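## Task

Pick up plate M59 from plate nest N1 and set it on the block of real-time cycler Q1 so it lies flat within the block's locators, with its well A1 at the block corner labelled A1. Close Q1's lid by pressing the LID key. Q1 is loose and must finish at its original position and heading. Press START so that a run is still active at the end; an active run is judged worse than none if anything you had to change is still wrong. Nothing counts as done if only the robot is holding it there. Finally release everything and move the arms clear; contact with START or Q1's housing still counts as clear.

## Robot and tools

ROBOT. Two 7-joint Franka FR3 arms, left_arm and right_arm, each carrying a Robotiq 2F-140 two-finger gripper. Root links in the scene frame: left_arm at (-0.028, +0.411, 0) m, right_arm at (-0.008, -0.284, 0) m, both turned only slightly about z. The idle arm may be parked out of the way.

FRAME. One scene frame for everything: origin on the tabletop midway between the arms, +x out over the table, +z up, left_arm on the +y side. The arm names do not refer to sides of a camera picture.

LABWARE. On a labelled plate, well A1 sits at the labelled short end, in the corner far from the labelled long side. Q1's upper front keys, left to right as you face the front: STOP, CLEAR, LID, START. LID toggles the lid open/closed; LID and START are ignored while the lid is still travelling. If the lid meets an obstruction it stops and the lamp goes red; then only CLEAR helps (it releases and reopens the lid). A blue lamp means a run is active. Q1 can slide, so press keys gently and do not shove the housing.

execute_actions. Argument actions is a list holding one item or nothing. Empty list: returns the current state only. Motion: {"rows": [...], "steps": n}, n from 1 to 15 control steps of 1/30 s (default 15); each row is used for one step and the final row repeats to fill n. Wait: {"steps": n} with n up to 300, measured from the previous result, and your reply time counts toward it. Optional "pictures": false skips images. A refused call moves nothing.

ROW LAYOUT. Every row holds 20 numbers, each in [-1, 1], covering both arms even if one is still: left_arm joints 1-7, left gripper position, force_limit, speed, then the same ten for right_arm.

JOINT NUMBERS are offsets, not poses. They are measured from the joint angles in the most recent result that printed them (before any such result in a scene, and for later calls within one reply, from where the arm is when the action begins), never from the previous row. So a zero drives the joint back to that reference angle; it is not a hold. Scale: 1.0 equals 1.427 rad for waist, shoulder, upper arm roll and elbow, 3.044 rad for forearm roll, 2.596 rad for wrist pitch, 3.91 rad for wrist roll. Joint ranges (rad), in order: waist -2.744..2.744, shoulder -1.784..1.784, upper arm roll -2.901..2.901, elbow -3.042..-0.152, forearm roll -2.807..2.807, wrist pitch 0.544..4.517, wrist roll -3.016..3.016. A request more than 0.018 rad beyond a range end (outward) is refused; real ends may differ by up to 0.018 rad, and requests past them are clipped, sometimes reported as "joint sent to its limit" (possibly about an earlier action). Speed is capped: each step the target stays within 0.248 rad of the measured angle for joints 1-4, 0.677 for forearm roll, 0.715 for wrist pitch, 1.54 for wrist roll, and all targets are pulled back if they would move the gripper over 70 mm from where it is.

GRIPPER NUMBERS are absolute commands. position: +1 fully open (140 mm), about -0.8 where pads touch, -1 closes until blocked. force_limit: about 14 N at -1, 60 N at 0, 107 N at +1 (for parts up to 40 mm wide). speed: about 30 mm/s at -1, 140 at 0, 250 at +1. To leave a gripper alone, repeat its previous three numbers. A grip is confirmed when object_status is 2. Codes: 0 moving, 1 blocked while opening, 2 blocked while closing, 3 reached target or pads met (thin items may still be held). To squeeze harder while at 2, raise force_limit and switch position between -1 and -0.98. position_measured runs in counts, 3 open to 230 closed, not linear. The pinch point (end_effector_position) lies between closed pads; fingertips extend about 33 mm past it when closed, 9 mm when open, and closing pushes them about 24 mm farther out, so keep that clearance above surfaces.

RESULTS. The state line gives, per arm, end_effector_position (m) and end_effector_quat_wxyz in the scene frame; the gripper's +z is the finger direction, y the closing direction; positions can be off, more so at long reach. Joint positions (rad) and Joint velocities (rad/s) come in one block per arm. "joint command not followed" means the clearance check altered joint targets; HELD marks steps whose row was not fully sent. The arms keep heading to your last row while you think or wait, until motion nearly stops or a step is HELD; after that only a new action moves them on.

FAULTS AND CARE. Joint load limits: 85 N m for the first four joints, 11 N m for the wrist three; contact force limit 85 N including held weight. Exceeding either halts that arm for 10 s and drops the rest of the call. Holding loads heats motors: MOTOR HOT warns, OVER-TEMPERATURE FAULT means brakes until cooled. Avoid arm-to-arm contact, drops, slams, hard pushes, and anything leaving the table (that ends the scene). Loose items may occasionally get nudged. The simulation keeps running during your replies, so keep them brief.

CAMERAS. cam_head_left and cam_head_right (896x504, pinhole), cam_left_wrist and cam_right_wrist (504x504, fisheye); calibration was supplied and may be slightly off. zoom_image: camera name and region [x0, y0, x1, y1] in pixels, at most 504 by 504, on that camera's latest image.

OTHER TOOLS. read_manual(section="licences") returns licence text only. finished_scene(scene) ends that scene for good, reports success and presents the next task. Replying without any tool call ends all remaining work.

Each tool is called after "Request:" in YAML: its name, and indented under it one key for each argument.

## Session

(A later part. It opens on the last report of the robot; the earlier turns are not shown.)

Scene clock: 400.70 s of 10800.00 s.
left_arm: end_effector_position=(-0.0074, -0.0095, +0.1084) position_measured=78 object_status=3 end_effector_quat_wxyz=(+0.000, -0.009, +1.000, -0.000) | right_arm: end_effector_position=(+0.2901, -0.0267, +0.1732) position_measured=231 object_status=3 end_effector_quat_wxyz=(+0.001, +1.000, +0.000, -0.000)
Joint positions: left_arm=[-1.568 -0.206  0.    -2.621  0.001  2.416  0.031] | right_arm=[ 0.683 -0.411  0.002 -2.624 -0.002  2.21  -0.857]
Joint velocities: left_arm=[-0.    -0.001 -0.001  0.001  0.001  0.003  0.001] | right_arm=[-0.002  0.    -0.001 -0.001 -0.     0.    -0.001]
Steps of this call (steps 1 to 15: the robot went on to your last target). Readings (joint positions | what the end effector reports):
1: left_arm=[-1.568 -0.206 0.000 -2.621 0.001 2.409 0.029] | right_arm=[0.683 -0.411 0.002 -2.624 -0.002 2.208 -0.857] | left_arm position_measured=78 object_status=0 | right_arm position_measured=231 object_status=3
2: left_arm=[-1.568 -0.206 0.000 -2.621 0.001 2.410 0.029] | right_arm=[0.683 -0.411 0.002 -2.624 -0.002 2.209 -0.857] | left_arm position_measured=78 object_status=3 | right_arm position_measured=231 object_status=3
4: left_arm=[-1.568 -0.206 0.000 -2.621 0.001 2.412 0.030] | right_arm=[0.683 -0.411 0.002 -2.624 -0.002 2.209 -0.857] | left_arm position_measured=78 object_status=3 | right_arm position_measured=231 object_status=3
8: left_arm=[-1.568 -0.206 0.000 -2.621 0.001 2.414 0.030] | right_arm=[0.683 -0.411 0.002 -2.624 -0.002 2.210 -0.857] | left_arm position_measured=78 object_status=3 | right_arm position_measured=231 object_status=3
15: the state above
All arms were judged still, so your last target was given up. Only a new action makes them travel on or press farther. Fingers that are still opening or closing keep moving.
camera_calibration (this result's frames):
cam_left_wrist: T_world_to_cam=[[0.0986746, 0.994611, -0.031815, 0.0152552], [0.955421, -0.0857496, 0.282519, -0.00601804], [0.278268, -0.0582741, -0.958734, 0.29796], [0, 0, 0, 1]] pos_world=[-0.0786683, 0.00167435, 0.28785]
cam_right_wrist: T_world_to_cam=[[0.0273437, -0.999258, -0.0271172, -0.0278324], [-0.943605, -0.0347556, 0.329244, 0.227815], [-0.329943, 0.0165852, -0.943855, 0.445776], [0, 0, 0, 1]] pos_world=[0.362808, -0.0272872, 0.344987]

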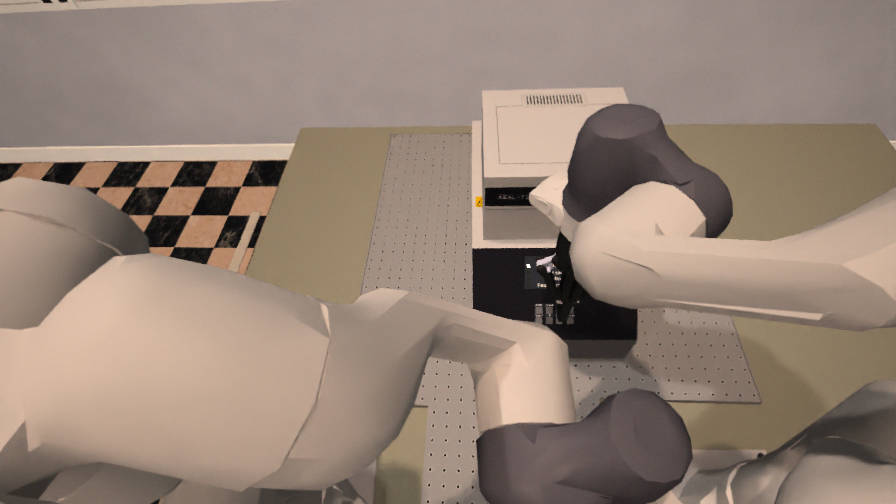

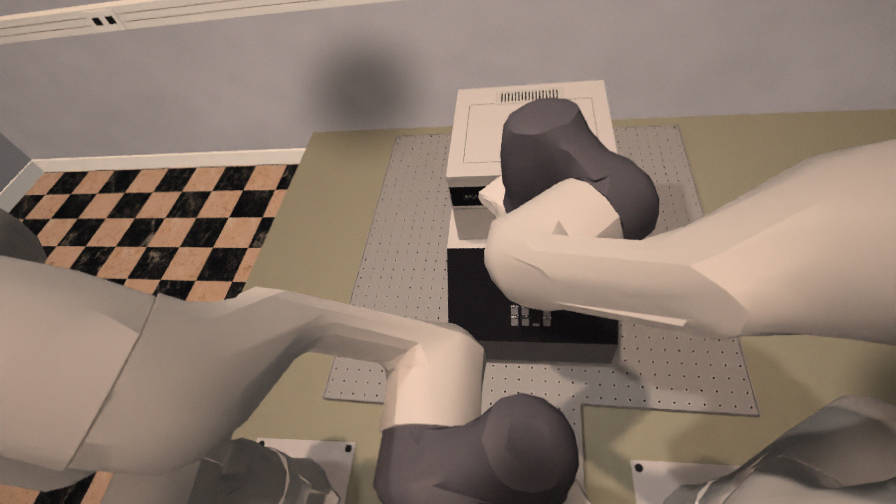

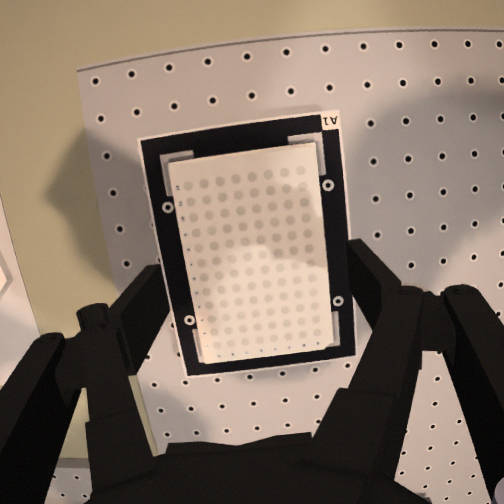

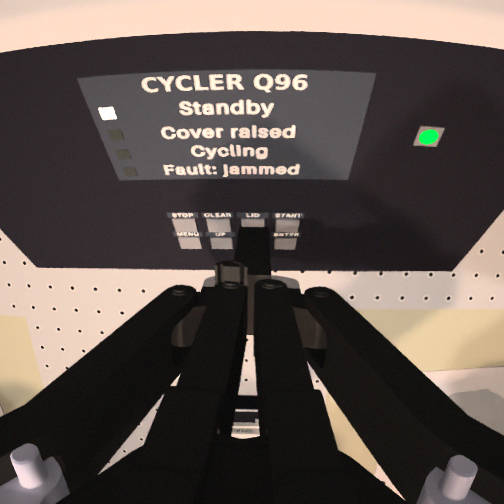

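Request:
execute_actions:
  actions:
    - {"rows": [[0,0.0042,0,-0.0014,0,0.0114,0,0.4,0,0,0,0.0009,0,-0.0012,0,0.0042,0,-1,-1,0],[0,0.0084,0,-0.0028,0,0.0147,0,0.4,0,0,0,0.0018,0,-0.0023,0,0.0054,0,-1,-1,0],[0,0.0126,0,-0.0042,0,0.018,0,0.4,0,0,0,0.0026,0,-0.0035,0,0.0067,0,-1,-1,0],[0,0.0168,0,-0.0056,0,0.0213,0,0.4,0,0,0,0.0035,0,-0.0046,0,0.0079,0,-1,-1,0],[0,0.021,0,-0.007,0,0.0245,0,0.4,0,0,0,0.0044,0,-0.0058,0,0.0091,0,-1,-1,0],[0,0.0252,0,-0.0085,0,0.0278,0,0.4,0,0,0,0.0053,0,-0.007,0,0.0103,0,-1,-1,0],[0,0.0294,0,-0.0099,0,0.0311,0,0.4,0,0,0,0.0062,0,-0.0081,0,0.0115,0,-1,-1,0],[0,0.0336,0,-0.0113,0,0.0343,0,0.4,0,0,0,0.007,0,-0.0093,0,0.0127,0,-1,-1,0],[0,0.0378,0,-0.0127,0,0.0376,0,0.4,0,0,0,0.0079,0,-0.0104,0,0.0139,0,-1,-1,0],[0,0.042,0,-0.0141,0,0.0409,0,0.4,0,0,0,0.0088,0,-0.0116,0,0.0151,0,-1,-1,0],[0,0.042,0,-0.0141,0,0.0409,0,0.4,0,0,0,0.0088,0,-0.0116,0,0.0151,0,-1,-1,0],[0,0.042,0,-0.0141,0,0.0392,0,0.4,0,0,0,0.0088,0,-0.0116,0,0.0145,0,-1,-1,0],[0,0.042,0,-0.0141,0,0.036,0,0.4,0,0,0,0.0088,0,-0.0116,0,0.0133,0,-1,-1,0],[0,0.042,0,-0.0141,0,0.0327,0,0.4,0,0,0,0.0088,0,-0.0116,0,0.0121,0,-1,-1,0]], "steps": 15}
  pictures: false

Request:
execute_actions:
  actions:
    - {"steps": 8}

Scene clock: 469.23 s of 10800.00 s.
left_arm: end_effector_position=(-0.0074, -0.0105, +0.0834) position_measured=78 object_status=3 end_effector_quat_wxyz=(+0.000, -0.008, +1.000, -0.002) | right_arm: end_effector_position=(+0.2908, -0.0261, +0.1677) position_measured=231 object_status=3 end_effector_quat_wxyz=(-0.000, +1.000, +0.000, +0.002)
Joint positions: left_arm=[-1.568 -0.148  0.    -2.64   0.001  2.496  0.031] | right_arm=[ 0.683 -0.404  0.002 -2.634 -0.002  2.233 -0.857]
Joint velocities: left_arm=[ 0.001  0.009 -0.001 -0.003 -0.     0.005 -0.001] | right_arm=[ 0.002 -0.     0.    -0.001  0.     0.001 -0.001]
Steps of this call (steps 1 to 90: nothing new was sent; then 65.03 s passed at rest; steps 91 to 105: all 15 steps of this action). Readings (joint positions | what the end effector reports):
91: left_arm=[-1.568 -0.206 0.000 -2.622 0.001 2.420 0.031] | right_arm=[0.683 -0.411 0.002 -2.624 -0.002 2.212 -0.857] | left_arm position_measured=78 object_status=3 | right_arm position_measured=231 object_status=3
92: left_arm=[-1.568 -0.204 0.000 -2.622 0.001 2.426 0.031] | right_arm=[0.683 -0.411 0.002 -2.624 -0.002 2.213 -0.857] | left_arm position_measured=78 object_status=3 | right_arm position_measured=231 object_status=3
94: left_arm=[-1.568 -0.196 0.000 -2.623 0.001 2.438 0.031] | right_arm=[0.683 -0.411 0.002 -2.626 -0.002 2.217 -0.857] | left_arm position_measured=78 object_status=3 | right_arm position_measured=231 object_status=3
98: left_arm=[-1.568 -0.173 0.000 -2.631 0.001 2.467 0.031] | right_arm=[0.683 -0.406 0.002 -2.631 -0.002 2.227 -0.857] | left_arm position_measured=78 object_status=3 | right_arm position_measured=231 object_status=3
105: the state above

Scene clock: 469.50 s of 10800.00 s.
left_arm: end_effector_position=(-0.0074, -0.0108, +0.0835) position_measured=78 object_status=3 end_effector_quat_wxyz=(+0.000, -0.008, +1.000, -0.002) | right_arm: end_effector_position=(+0.2908, -0.0261, +0.1677) position_measured=231 object_status=3 end_effector_quat_wxyz=(-0.000, +1.000, +0.000, +0.002)
Joint positions: left_arm=[-1.568 -0.148  0.    -2.64   0.001  2.497  0.031] | right_arm=[ 0.683 -0.404  0.002 -2.634 -0.002  2.233 -0.857]
Joint velocities: left_arm=[ 0.001 -0.     0.    -0.001 -0.     0.002 -0.001] | right_arm=[-0.001 -0.001 -0.     0.001 -0.    -0.001 -0.001]
Steps of this call (steps 1 to 8: the robot went on to your last target). Readings (joint positions | what the end effector reports):
1: left_arm=[-1.568 -0.148 0.000 -2.640 0.001 2.496 0.031] | right_arm=[0.683 -0.404 0.002 -2.634 -0.002 2.233 -0.857] | left_arm position_measured=78 object_status=3 | right_arm position_measured=231 object_status=3
2: left_arm=[-1.568 -0.148 0.000 -2.640 0.001 2.496 0.031] | right_arm=[0.683 -0.404 0.002 -2.634 -0.002 2.233 -0.857] | left_arm position_measured=78 object_status=3 | right_arm position_measured=231 object_status=3
4: left_arm=[-1.568 -0.148 0.000 -2.640 0.001 2.496 0.031] | right_arm=[0.683 -0.404 0.002 -2.634 -0.002 2.233 -0.857] | left_arm position_measured=78 object_status=3 | right_arm position_measured=231 object_status=3
8: the state above
camera_calibration (this result's frames):
cam_left_wrist: T_world_to_cam=[[0.0992843, 0.994431, -0.0353423, 0.0159898], [0.955337, -0.0853258, 0.282931, 0.000886173], [0.27834, -0.0618544, -0.958489, 0.27387], [0, 0, 0, 1]] pos_world=[-0.0786629, 0.00111489, 0.262815]
cam_right_wrist: T_world_to_cam=[[0.0274376, -0.999163, -0.0303249, -0.0268878], [-0.94484, -0.0358269, 0.325566, 0.231266], [-0.32638, 0.0197194, -0.945033, 0.440048], [0, 0, 0, 1]] pos_world=[0.36287, -0.0272573, 0.339752]

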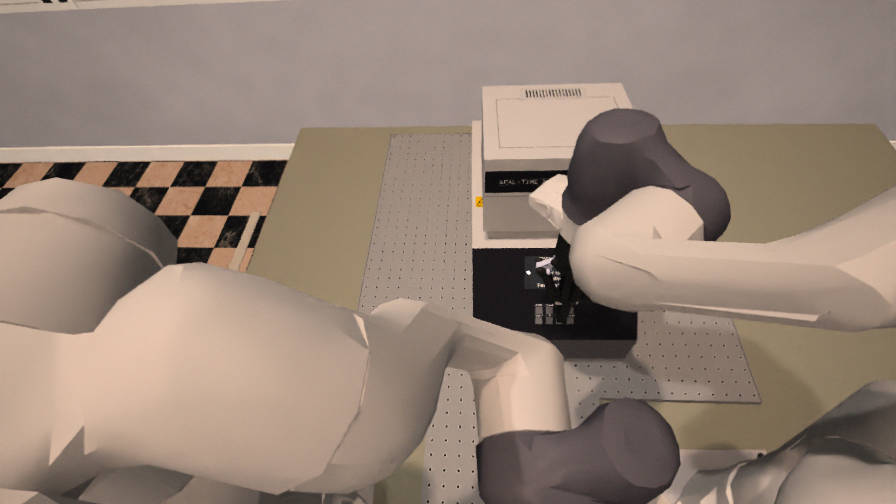

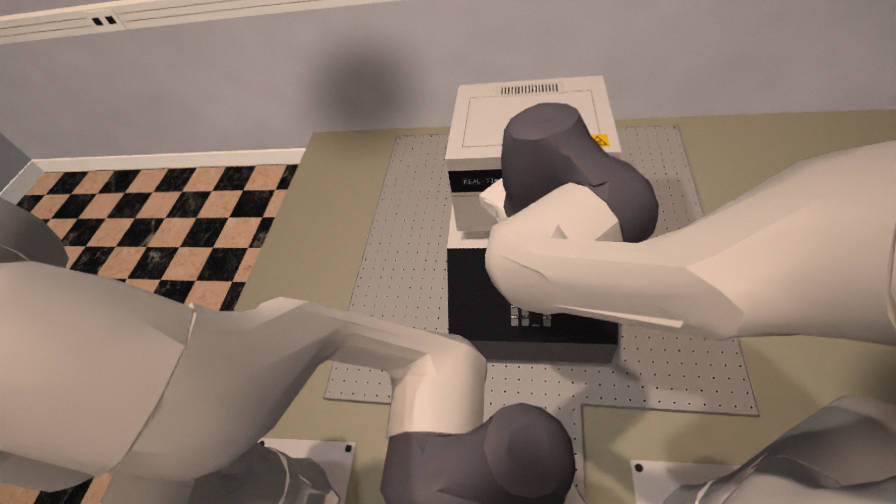

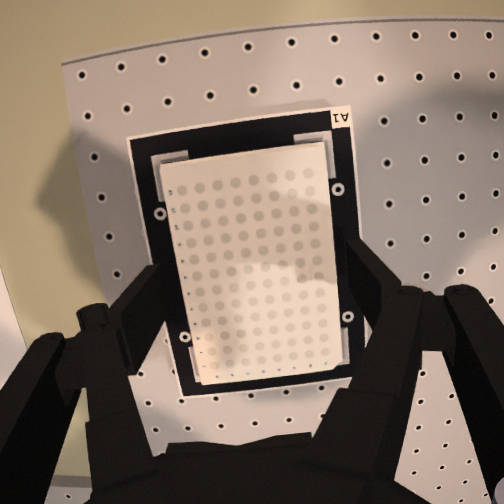

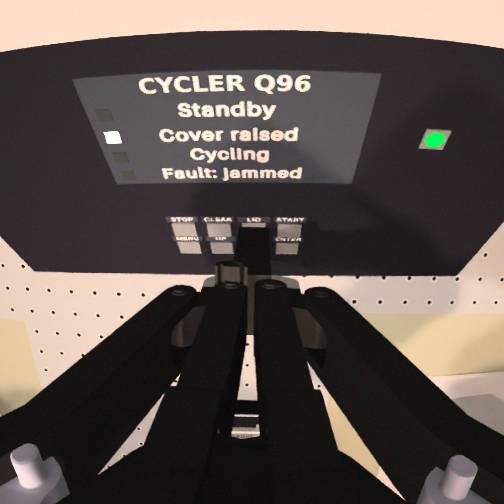

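Request:
execute_actions:
  actions:
    - {"rows": [[0,0,0,0,0,0,0,0.4,0,0,0,-0.1023,0,0.0939,0,-0.109,0,-1,-1,0],[0,0,0,0,0,0,0,0.4,0,0,0,-0.1023,0,0.0939,0,-0.109,0,-1,-1,0],[0,0,0,0,0,0,0,0.4,0,0,0,-0.1023,0,0.0939,0,-0.109,0,-1,-1,0],[0,0,0,0,0,0,0,0.4,0,0,-0.03,-0.1023,0,0.0939,0,-0.109,0,-1,-1,0],[0,0,0,0,0,0,0,0.4,0,0,-0.08,-0.1023,0,0.0939,0,-0.109,0,-1,-1,0],[0,0,0,0,0,0,0,0.4,0,0,-0.689,-0.1023,0,0.0939,0,-0.109,0,-1,-1,0]], "steps": 15}
  pictures: false

Request:
execute_actions:
  actions:
    - {"steps": 20}

Scene clock: 498.73 s of 10800.00 s.
left_arm: end_effector_position=(-0.0073, -0.0109, +0.0835) position_measured=78 object_status=3 end_effector_quat_wxyz=(+0.000, -0.008, +1.000, -0.002) | right_arm: end_effector_position=(+0.3809, -0.2280, +0.2647) position_measured=231 object_status=3 end_effector_quat_wxyz=(-0.007, +0.960, -0.281, +0.018)
Joint positions: left_arm=[-1.568 -0.148  0.    -2.64   0.001  2.497  0.031] | right_arm=[ 0.111 -0.55   0.004 -2.501 -0.001  1.99  -0.857]
Joint velocities: left_arm=[ 0.001  0.    -0.001  0.001  0.     0.001 -0.001] | right_arm=[-1.586  0.    -0.097 -0.001 -0.001 -0.128  0.   ]
Steps of this call (steps 1 to 15: the robot went on to your last target; steps 16 to 390: nothing new was sent; then 15.73 s passed at rest; steps 391 to 405: all 15 steps of this action). Readings (joint positions | what the end effector reports):
391: left_arm=[-1.568 -0.148 0.000 -2.640 0.001 2.497 0.031] | right_arm=[0.683 -0.417 0.002 -2.619 -0.002 2.194 -0.857] | left_arm position_measured=78 object_status=3 | right_arm position_measured=231 object_status=3
392: left_arm=[-1.568 -0.148 0.000 -2.640 0.001 2.497 0.031] | right_arm=[0.683 -0.444 0.002 -2.594 -0.002 2.157 -0.857] | left_arm position_measured=78 object_status=3 | right_arm position_measured=231 object_status=3
394: left_arm=[-1.568 -0.148 0.000 -2.640 0.001 2.497 0.031] | right_arm=[0.674 -0.505 0.005 -2.540 -0.002 2.092 -0.857] | left_arm position_measured=78 object_status=3 | right_arm position_measured=231 object_status=3
398: left_arm=[-1.568 -0.148 0.000 -2.640 0.001 2.497 0.031] | right_arm=[0.498 -0.550 0.012 -2.503 -0.001 2.038 -0.857] | left_arm position_measured=78 object_status=3 | right_arm position_measured=231 object_status=3
405: the state above

Scene clock: 499.40 s of 10800.00 s.
left_arm: end_effector_position=(-0.0073, -0.0109, +0.0835) position_measured=78 object_status=3 end_effector_quat_wxyz=(+0.000, -0.008, +1.000, -0.002) | right_arm: end_effector_position=(+0.3601, -0.3859, +0.2614) position_measured=231 object_status=3 end_effector_quat_wxyz=(-0.000, +0.882, -0.472, +0.002)
Joint positions: left_arm=[-1.568 -0.148  0.    -2.64   0.001  2.497  0.031] | right_arm=[-0.298 -0.55  -0.    -2.501 -0.001  1.956 -0.857]
Joint velocities: left_arm=[ 0.001  0.     0.     0.001 -0.001  0.    -0.   ] | right_arm=[-0.001 -0.     0.001  0.001 -0.001 -0.005 -0.001]
Steps of this call (steps 1 to 20: the robot went on to your last target). Readings (joint positions | what the end effector reports):
1: left_arm=[-1.568 -0.148 0.000 -2.640 0.001 2.497 0.031] | right_arm=[0.054 -0.550 0.003 -2.501 -0.001 1.986 -0.857] | left_arm position_measured=78 object_status=3 | right_arm position_measured=231 object_status=3
2: left_arm=[-1.568 -0.148 0.000 -2.640 0.001 2.497 0.031] | right_arm=[-0.004 -0.550 0.003 -2.501 -0.001 1.983 -0.857] | left_arm position_measured=78 object_status=3 | right_arm position_measured=231 object_status=3
4: left_arm=[-1.568 -0.148 0.000 -2.640 0.001 2.497 0.031] | right_arm=[-0.120 -0.550 0.002 -2.501 -0.001 1.977 -0.857] | left_arm position_measured=78 object_status=3 | right_arm position_measured=231 object_status=3
8: left_arm=[-1.568 -0.148 0.000 -2.640 0.001 2.497 0.031] | right_arm=[-0.273 -0.550 -0.008 -2.501 -0.001 1.965 -0.857] | left_arm position_measured=78 object_status=3 | right_arm position_measured=231 object_status=3
20: the state above
camera_calibration (this result's frames):
cam_left_wrist: T_world_to_cam=[[0.0992852, 0.994418, -0.0357244, 0.0161443], [0.955332, -0.0852167, 0.282981, 0.000857273], [0.278357, -0.0622245, -0.95846, 0.273887], [0, 0, 0, 1]] pos_world=[-0.0786603, 0.00106137, 0.262844]
cam_right_wrist: T_world_to_cam=[[-0.816631, -0.576254, -0.0323122, 0.0822441], [-0.553796, 0.766578, 0.325066, 0.422274], [-0.162551, 0.283354, -0.945139, 0.601157], [0, 0, 0, 1]] pos_world=[0.398736, -0.446652, 0.433567]

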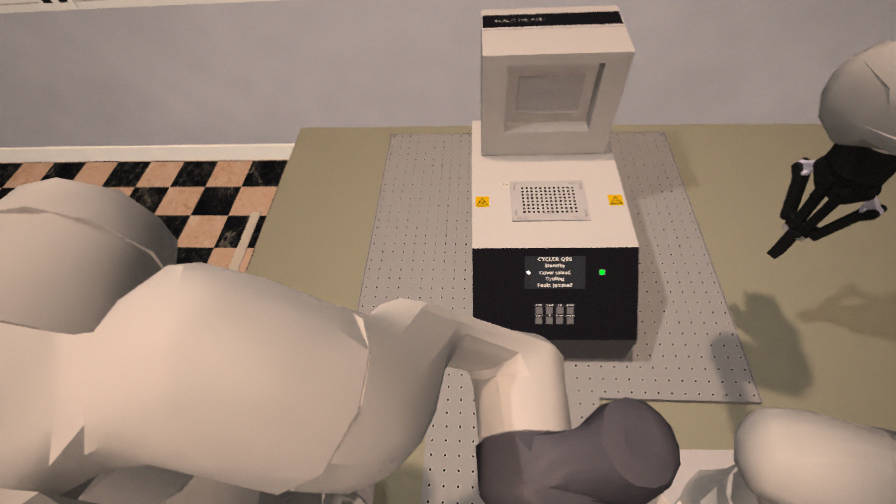

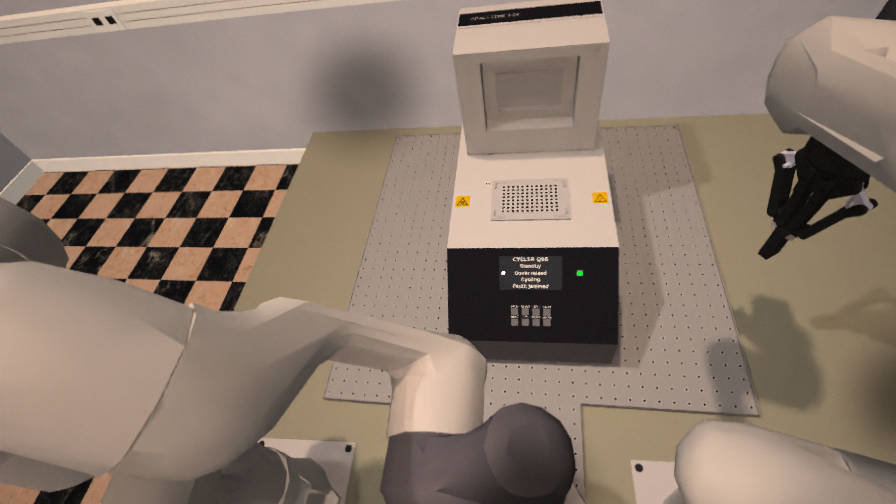

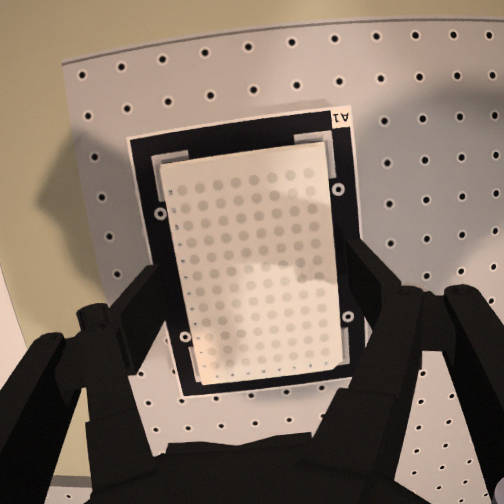

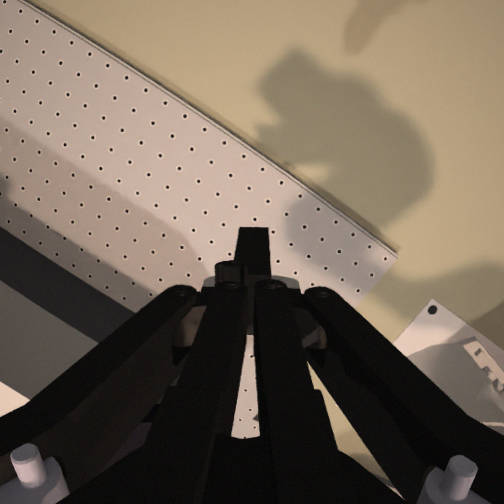

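Request:
zoom_image:
  camera: "cam_head_left"
  region: [490, 165, 610, 235]

Request:
zoom_image:
  camera: "cam_left_wrist"
  region: [130, 130, 380, 400]

Region (490, 165, 610, 235) of cam_head_left's 896x504 image, scaled by 4.200, with more detail than that image has; it fills the top 294 rows of this view, and the rest is white.

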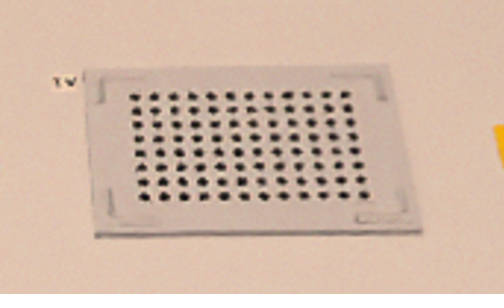

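Region (130, 130, 380, 400) of cam_left_wrist's 504x504 image, scaled by 1.867, with more detail than that image has; it fills the left 467 columns of this view, and the rest is white.

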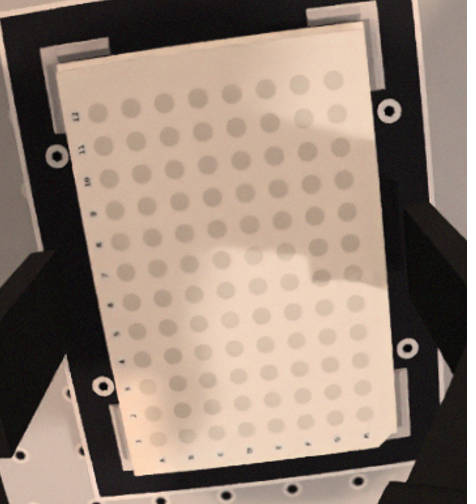

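Request:
execute_actions:
  actions:
    - {"rows": [[0,0.0133,0,-0.0046,0,0.0083,0,0.4,0,0,0,0,0,0,0,0,0,-1,-1,0]], "steps": 15}

Scene clock: 575.37 s of 10800.00 s.
left_arm: end_effector_position=(-0.0075, -0.0087, +0.0755) position_measured=78 object_status=3 end_effector_quat_wxyz=(+0.000, -0.008, +1.000, +0.001) | right_arm: end_effector_position=(+0.3597, -0.3859, +0.2613) position_measured=231 object_status=3 end_effector_quat_wxyz=(+0.000, +0.882, -0.472, +0.002)
Joint positions: left_arm=[-1.568 -0.13   0.    -2.646  0.001  2.514  0.031] | right_arm=[-0.299 -0.55  -0.    -2.501 -0.001  1.955 -0.857]
Joint velocities: left_arm=[-0.     0.    -0.001  0.001  0.     0.005  0.001] | right_arm=[-0.001 -0.001 -0.001 -0.001 -0.     0.     0.001]
Steps of this call (steps 1 to 15: the robot went on to your last target; steps 16 to 90: nothing new was sent; then 72.47 s passed at rest; steps 91 to 105: all 15 steps of this action). Readings (joint positions | what the end effector reports):
91: left_arm=[-1.568 -0.145 0.000 -2.641 0.001 2.500 0.031] | right_arm=[-0.299 -0.550 -0.000 -2.501 -0.001 1.955 -0.857] | left_arm position_measured=78 object_status=3 | right_arm position_measured=231 object_status=3
92: left_arm=[-1.568 -0.141 0.000 -2.642 0.001 2.503 0.031] | right_arm=[-0.299 -0.550 -0.000 -2.501 -0.001 1.955 -0.857] | left_arm position_measured=78 object_status=3 | right_arm position_measured=231 object_status=3
94: left_arm=[-1.568 -0.134 0.000 -2.644 0.001 2.507 0.031] | right_arm=[-0.299 -0.550 -0.000 -2.501 -0.001 1.955 -0.857] | left_arm position_measured=78 object_status=3 | right_arm position_measured=231 object_status=3
98: left_arm=[-1.568 -0.130 0.000 -2.646 0.001 2.511 0.031] | right_arm=[-0.299 -0.550 -0.000 -2.501 -0.001 1.955 -0.857] | left_arm position_measured=78 object_status=3 | right_arm position_measured=231 object_status=3
105: the state above
camera_calibration (this result's frames):
cam_left_wrist: T_world_to_cam=[[0.0992885, 0.994612, -0.0298154, 0.0132593], [0.955417, -0.0869171, 0.282175, 0.00344932], [0.278063, -0.0565029, -0.958899, 0.266507], [0, 0, 0, 1]] pos_world=[-0.078718, 0.00217035, 0.254976]
cam_right_wrist: T_world_to_cam=[[-0.816711, -0.576184, -0.0315367, 0.0818497], [-0.553391, 0.766573, 0.325767, 0.421749], [-0.163527, 0.28351, -0.944924, 0.601354], [0, 0, 0, 1]] pos_world=[0.398577, -0.446631, 0.433423]

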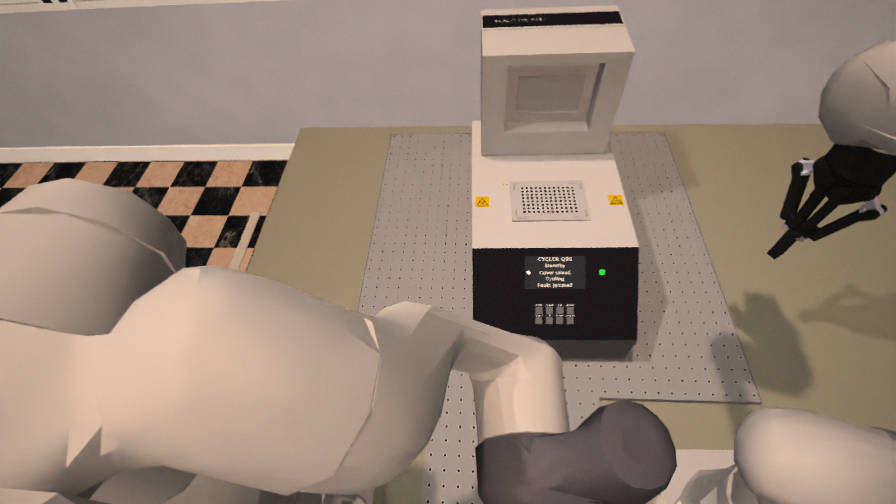

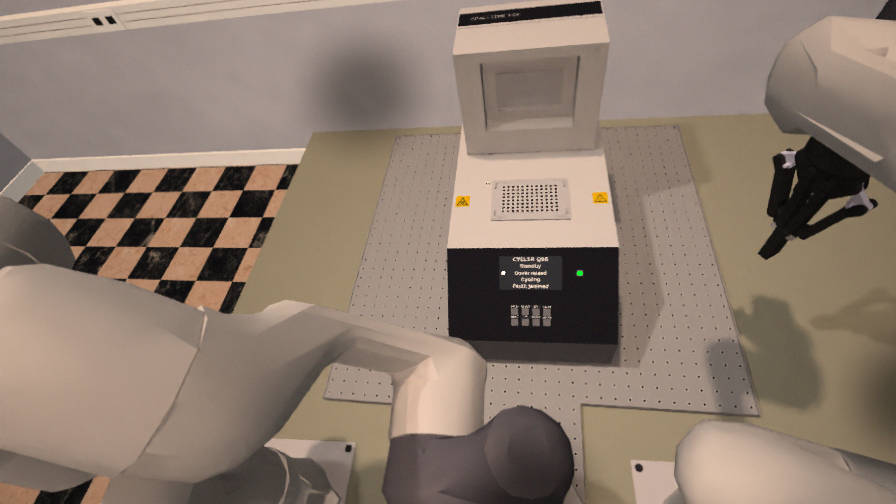

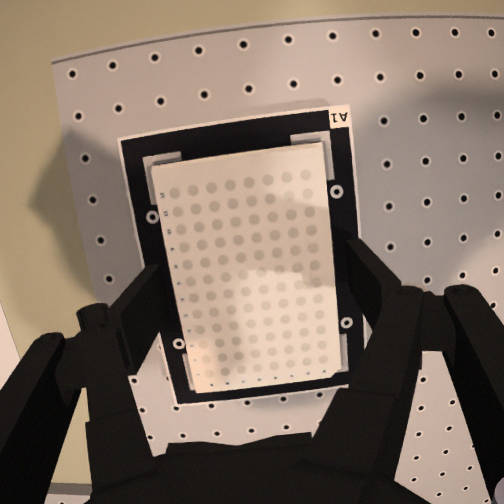

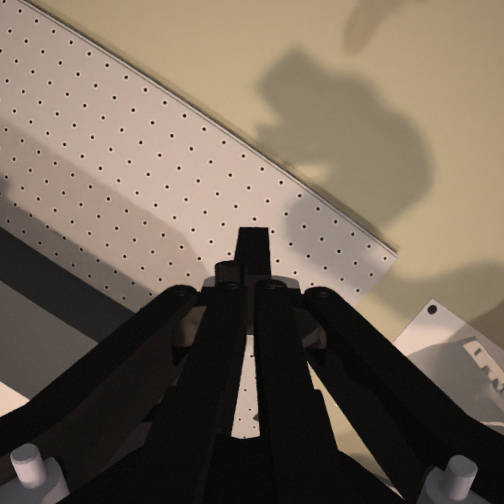

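Request:
execute_actions:
  actions: []

Scene clock: 606.23 s of 10800.00 s.
left_arm: end_effector_position=(-0.0074, -0.0091, +0.0756) position_measured=78 object_status=3 end_effector_quat_wxyz=(+0.000, -0.008, +1.000, +0.000) | right_arm: end_effector_position=(+0.3597, -0.3859, +0.2613) position_measured=231 object_status=3 end_effector_quat_wxyz=(+0.000, +0.882, -0.472, +0.002)
Joint positions: left_arm=[-1.568 -0.13   0.    -2.646  0.001  2.515  0.031] | right_arm=[-0.299 -0.55  -0.    -2.501 -0.001  1.955 -0.857]
Joint velocities: left_arm=[-0.001 -0.     0.001  0.    -0.001  0.    -0.002] | right_arm=[-0.001 -0.001  0.001 -0.    -0.     0.     0.001]
Steps of this call (steps 1 to 15: the robot went on to your last target; steps 16 to 90: nothing new was sent; then 27.87 s passed at rest). Readings (joint positions | what the end effector reports):
1: left_arm=[-1.568 -0.130 0.000 -2.646 0.001 2.514 0.031] | right_arm=[-0.299 -0.550 -0.000 -2.501 -0.001 1.955 -0.857] | left_arm position_measured=78 object_status=3 | right_arm position_measured=231 object_status=3
2: left_arm=[-1.568 -0.130 0.000 -2.646 0.001 2.514 0.031] | right_arm=[-0.299 -0.550 -0.000 -2.501 -0.001 1.955 -0.857] | left_arm position_measured=78 object_status=3 | right_arm position_measured=231 object_status=3
4: left_arm=[-1.568 -0.130 0.000 -2.646 0.001 2.514 0.031] | right_arm=[-0.299 -0.550 -0.000 -2.501 -0.001 1.955 -0.857] | left_arm position_measured=78 object_status=3 | right_arm position_measured=231 object_status=3
8: left_arm=[-1.568 -0.130 0.000 -2.646 0.001 2.515 0.031] | right_arm=[-0.299 -0.550 -0.000 -2.501 -0.001 1.955 -0.857] | left_arm position_measured=78 object_status=3 | right_arm position_measured=231 object_status=3
90: the state above
All arms were judged still, so your last target was given up. Only a new action makes them travel on or press farther. Fingers that are still opening or closing keep moving.
camera_calibration (this result's frames):
cam_left_wrist: T_world_to_cam=[[0.0992905, 0.99458, -0.0308586, 0.0136712], [0.955403, -0.0866201, 0.282315, 0.00337269], [0.278112, -0.0575136, -0.958825, 0.266552], [0, 0, 0, 1]] pos_world=[-0.0787111, 0.00202547, 0.255047]
cam_right_wrist: T_world_to_cam=[[-0.816711, -0.576184, -0.0315367, 0.0818496], [-0.553391, 0.766573, 0.325767, 0.421749], [-0.163527, 0.28351, -0.944924, 0.601354], [0, 0, 0, 1]] pos_world=[0.398577, -0.446631, 0.433423]

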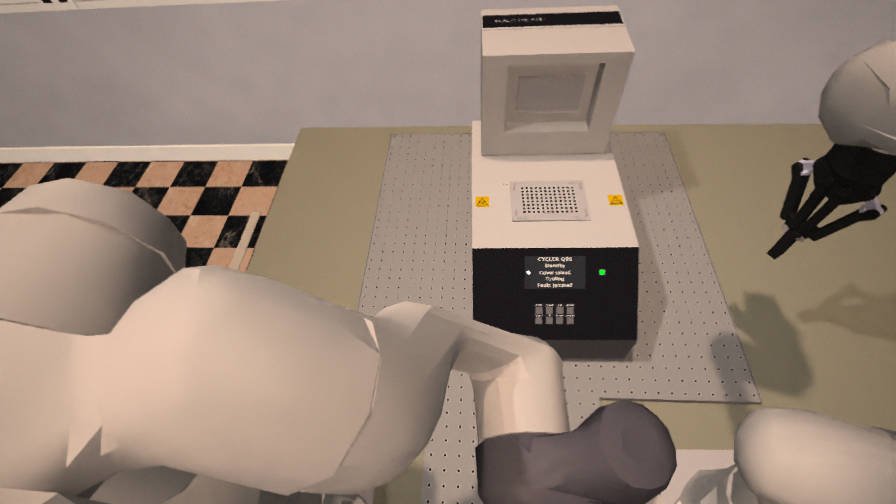

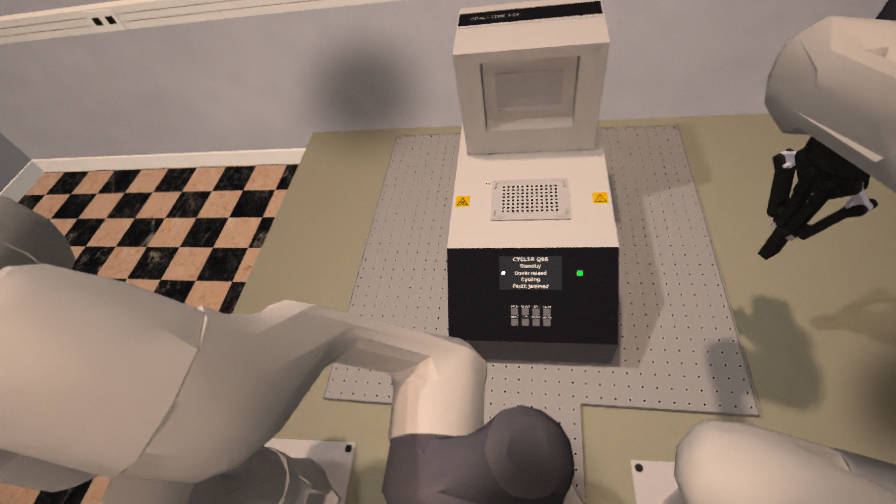

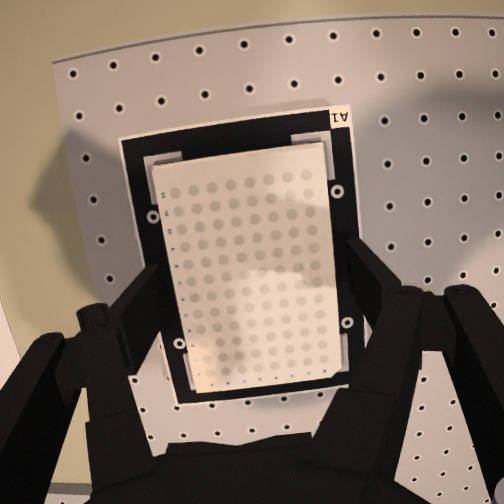

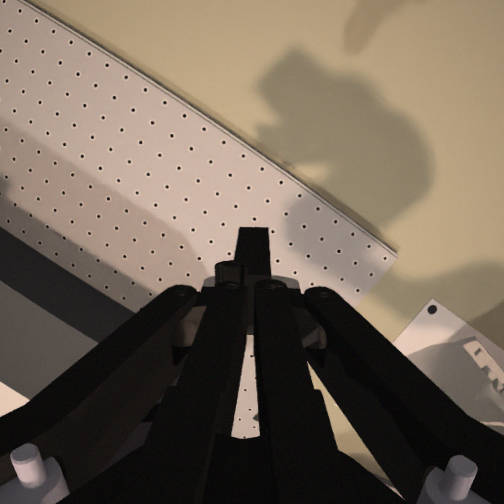

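Request:
execute_actions:
  actions:
    - {"rows": [[0,0,0,0,0,0,0,-1,-0.4,-0.6, 0,0,0,0,0,0,0,-1,-1,0]], "steps": 15}

Scene clock: 623.10 s of 10800.00 s.
left_arm: end_effector_position=(-0.0074, -0.0097, +0.0763) position_measured=105 object_status=2 end_effector_quat_wxyz=(+0.000, -0.008, +1.000, -0.001) | right_arm: end_effector_position=(+0.3597, -0.3859, +0.2613) position_measured=231 object_status=3 end_effector_quat_wxyz=(+0.000, +0.882, -0.472, +0.002)
Joint positions: left_arm=[-1.568 -0.131  0.    -2.645  0.001  2.515  0.031] | right_arm=[-0.299 -0.55  -0.    -2.501 -0.001  1.955 -0.857]
Joint velocities: left_arm=[ 0.001  0.001  0.    -0.001 -0.    -0.    -0.001] | right_arm=[-0.    -0.001 -0.001  0.    -0.     0.001 -0.   ]
Steps of this call (steps 1 to 90: nothing new was sent; then 13.37 s passed at rest; steps 91 to 105: all 15 steps of this action). Readings (joint positions | what the end effector reports):
91: left_arm=[-1.568 -0.130 0.000 -2.646 0.001 2.515 0.031] | right_arm=[-0.299 -0.550 -0.000 -2.501 -0.001 1.955 -0.857] | left_arm position_measured=78 object_status=0 | right_arm position_measured=231 object_status=3
92: left_arm=[-1.568 -0.130 0.000 -2.646 0.001 2.515 0.031] | right_arm=[-0.299 -0.550 -0.000 -2.501 -0.001 1.955 -0.857] | left_arm position_measured=82 object_status=0 | right_arm position_measured=231 object_status=3
94: left_arm=[-1.568 -0.130 0.000 -2.646 0.001 2.515 0.031] | right_arm=[-0.299 -0.550 -0.000 -2.501 -0.001 1.955 -0.857] | left_arm position_measured=90 object_status=0 | right_arm position_measured=231 object_status=3
98: left_arm=[-1.568 -0.131 0.000 -2.645 0.001 2.515 0.031] | right_arm=[-0.299 -0.550 -0.000 -2.501 -0.001 1.955 -0.857] | left_arm position_measured=105 object_status=0 | right_arm position_measured=231 object_status=3
105: the state above
camera_calibration (this result's frames):
cam_left_wrist: T_world_to_cam=[[0.0992932, 0.994523, -0.0326334, 0.014455], [0.955378, -0.0861136, 0.282554, 0.00308502], [0.278196, -0.0592329, -0.958696, 0.267125], [0, 0, 0, 1]] pos_world=[-0.0786958, 0.00171248, 0.255692]
cam_right_wrist: T_world_to_cam=[[-0.816711, -0.576184, -0.0315367, 0.0818497], [-0.553391, 0.766573, 0.325767, 0.421749], [-0.163527, 0.28351, -0.944924, 0.601354], [0, 0, 0, 1]] pos_world=[0.398577, -0.446631, 0.433423]

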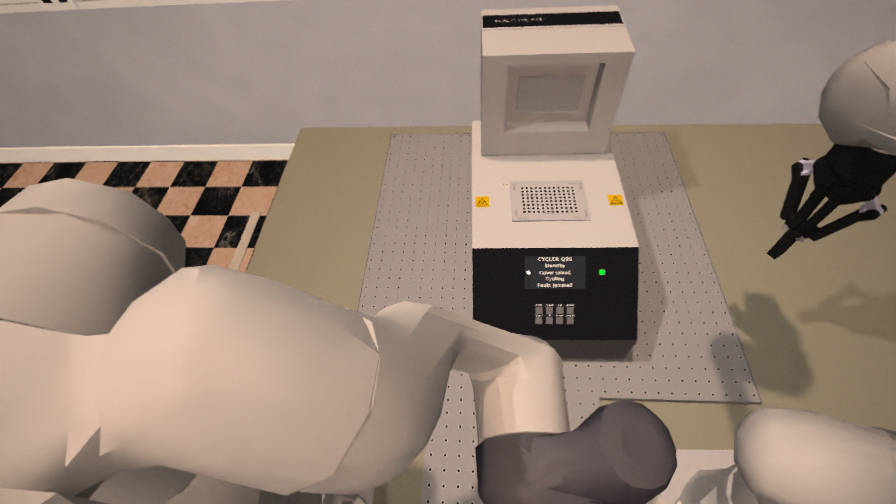

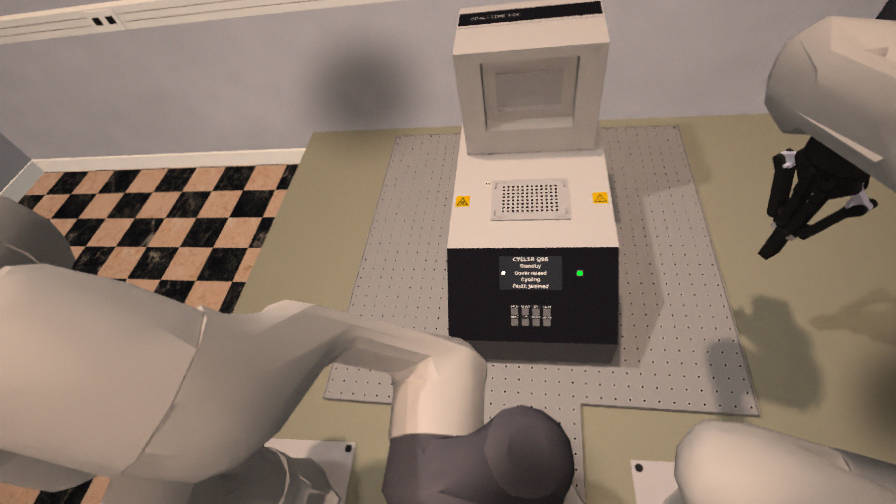

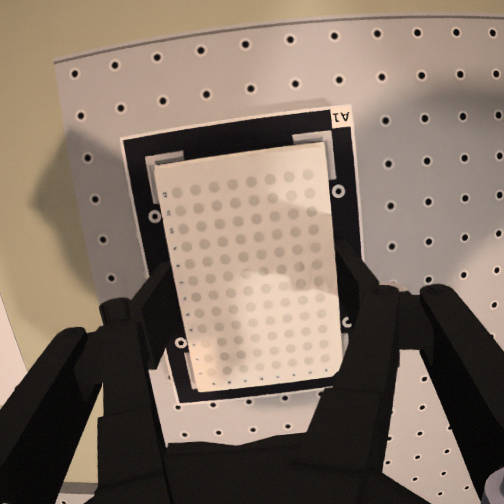

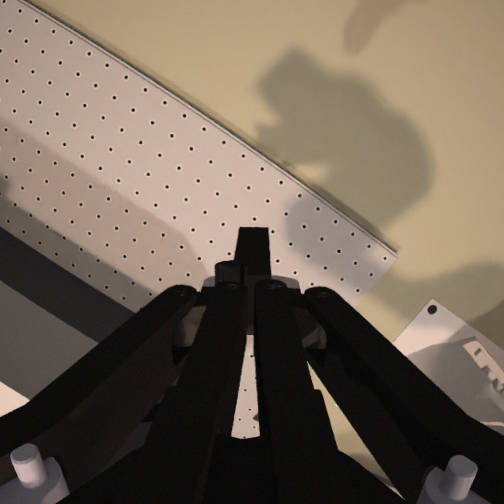

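Request:
execute_actions:
  actions:
    - {"rows": [ [0,-0.0058,0,0.0014,0,-0.0098,0,-1,-0.4,-0.6, 0,0,0,0,0,0,0,-1,-1,0], [0,-0.0115,0,0.0029,0,-0.0159,0,-1,-0.4,-0.6, 0,0,0,0,0,0,0,-1,-1,0], [0,-0.0171,0,0.0044,0,-0.0211,0,-1,-0.4,-0.6, 0,0,0,0,0,0,0,-1,-1,0], [0,-0.0227,0,0.0060,0,-0.0257,0,-1,-0.4,-0.6, 0,0,0,0,0,0,0,-1,-1,0], [0,-0.0282,0,0.0077,0,-0.0298,0,-1,-0.4,-0.6, 0,0,0,0,0,0,0,-1,-1,0], [0,-0.0336,0,0.0095,0,-0.0334,0,-1,-0.4,-0.6, 0,0,0,0,0,0,0,-1,-1,0], [0,-0.0389,0,0.0113,0,-0.0375,0,-1,-0.4,-0.6, 0,0,0,0,0,0,0,-1,-1,0], [0,-0.0442,0,0.0132,0,-0.0416,0,-1,-0.4,-0.6, 0,0,0,0,0,0,0,-1,-1,0], [0,-0.0494,0,0.0152,0,-0.0452,0,-1,-0.4,-0.6, 0,0,0,0,0,0,0,-1,-1,0], [0,-0.0545,0,0.0173,0,-0.0493,0,-1,-0.4,-0.6, 0,0,0,0,0,0,0,-1,-1,0], [0,-0.0596,0,0.0195,0,-0.0535,0,-1,-0.4,-0.6, 0,0,0,0,0,0,0,-1,-1,0], [0,-0.0646,0,0.0217,0,-0.0571,0,-1,-0.4,-0.6, 0,0,0,0,0,0,0,-1,-1,0], [0,-0.0696,0,0.0240,0,-0.0591,0,-1,-0.4,-0.6, 0,0,0,0,0,0,0,-1,-1,0], [0,-0.0696,0,0.0240,0,-0.0565,0,-1,-0.4,-0.6, 0,0,0,0,0,0,0,-1,-1,0], [0,-0.0696,0,0.0240,0,-0.0525,0,-1,-0.4,-0.6, 0,0,0,0,0,0,0,-1,-1,0] ], "steps": 15}

Scene clock: 678.50 s of 10800.00 s.
left_arm: end_effector_position=(-0.0073, -0.0114, +0.1172) position_measured=106 object_status=2 end_effector_quat_wxyz=(+0.001, -0.008, +1.000, -0.003) | right_arm: end_effector_position=(+0.3597, -0.3859, +0.2613) position_measured=231 object_status=3 end_effector_quat_wxyz=(+0.000, +0.882, -0.472, +0.002)
Joint positions: left_arm=[-1.568 -0.224  0.    -2.615  0.001  2.397  0.031] | right_arm=[-0.299 -0.55  -0.    -2.501 -0.001  1.955 -0.857]
Joint velocities: left_arm=[-0.    -0.108 -0.     0.054 -0.    -0.078  0.   ] | right_arm=[-0.002  0.    -0.    -0.     0.    -0.    -0.   ]
Steps of this call (steps 1 to 15: the robot went on to your last target; steps 16 to 90: nothing new was sent; then 51.90 s passed at rest; steps 91 to 105: all 15 steps of this action). Readings (joint positions | what the end effector reports):
91: left_arm=[-1.568 -0.132 0.000 -2.645 0.001 2.513 0.031] | right_arm=[-0.299 -0.550 -0.000 -2.501 -0.001 1.955 -0.857] | left_arm position_measured=105 object_status=2 | right_arm position_measured=231 object_status=3
92: left_arm=[-1.568 -0.136 0.000 -2.644 0.001 2.507 0.031] | right_arm=[-0.299 -0.550 -0.000 -2.501 -0.001 1.955 -0.857] | left_arm position_measured=106 object_status=2 | right_arm position_measured=231 object_status=3
94: left_arm=[-1.568 -0.147 0.000 -2.642 0.001 2.491 0.031] | right_arm=[-0.299 -0.550 -0.000 -2.501 -0.001 1.955 -0.857] | left_arm position_measured=106 object_status=2 | right_arm position_measured=231 object_status=3
98: left_arm=[-1.568 -0.176 0.000 -2.634 0.001 2.454 0.031] | right_arm=[-0.299 -0.550 -0.000 -2.501 -0.001 1.955 -0.857] | left_arm position_measured=106 object_status=2 | right_arm position_measured=231 object_status=3
105: the state above
camera_calibration (this result's frames):
cam_left_wrist: T_world_to_cam=[[0.0992106, 0.994333, -0.0381984, 0.0181112], [0.955283, -0.0844278, 0.283384, -0.00881148], [0.278553, -0.0646049, -0.958246, 0.30608], [0, 0, 0, 1]] pos_world=[-0.0786388, 0.00102174, 0.296489]
cam_right_wrist: T_world_to_cam=[[-0.816711, -0.576184, -0.0315366, 0.0818496], [-0.553391, 0.766573, 0.325767, 0.421749], [-0.163527, 0.28351, -0.944924, 0.601354], [0, 0, 0, 1]] pos_world=[0.398577, -0.446631, 0.433423]

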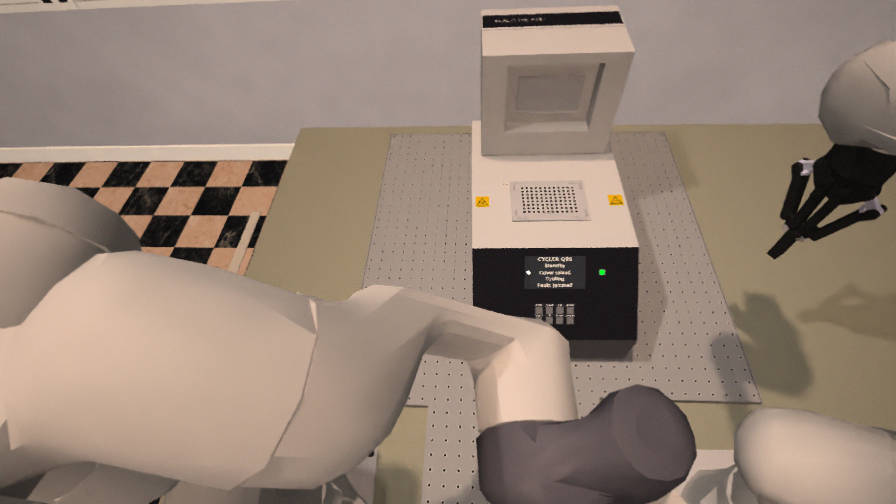

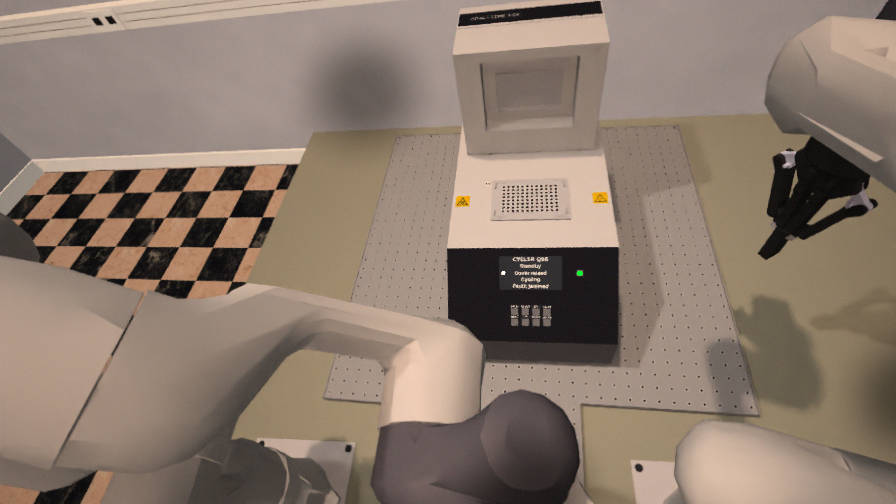

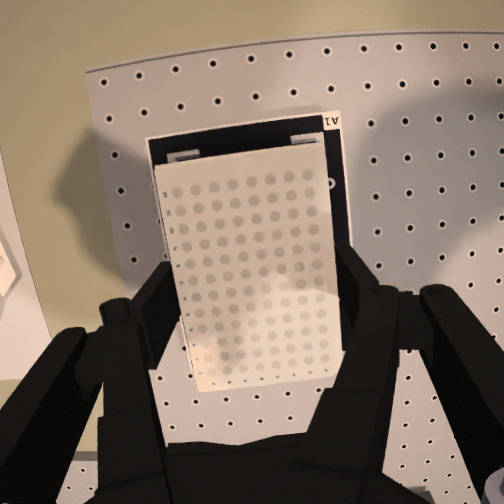

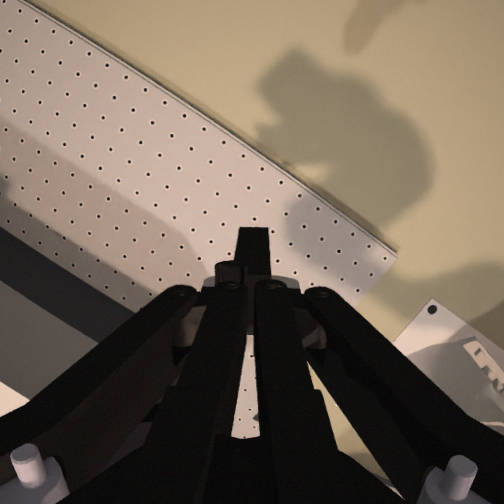

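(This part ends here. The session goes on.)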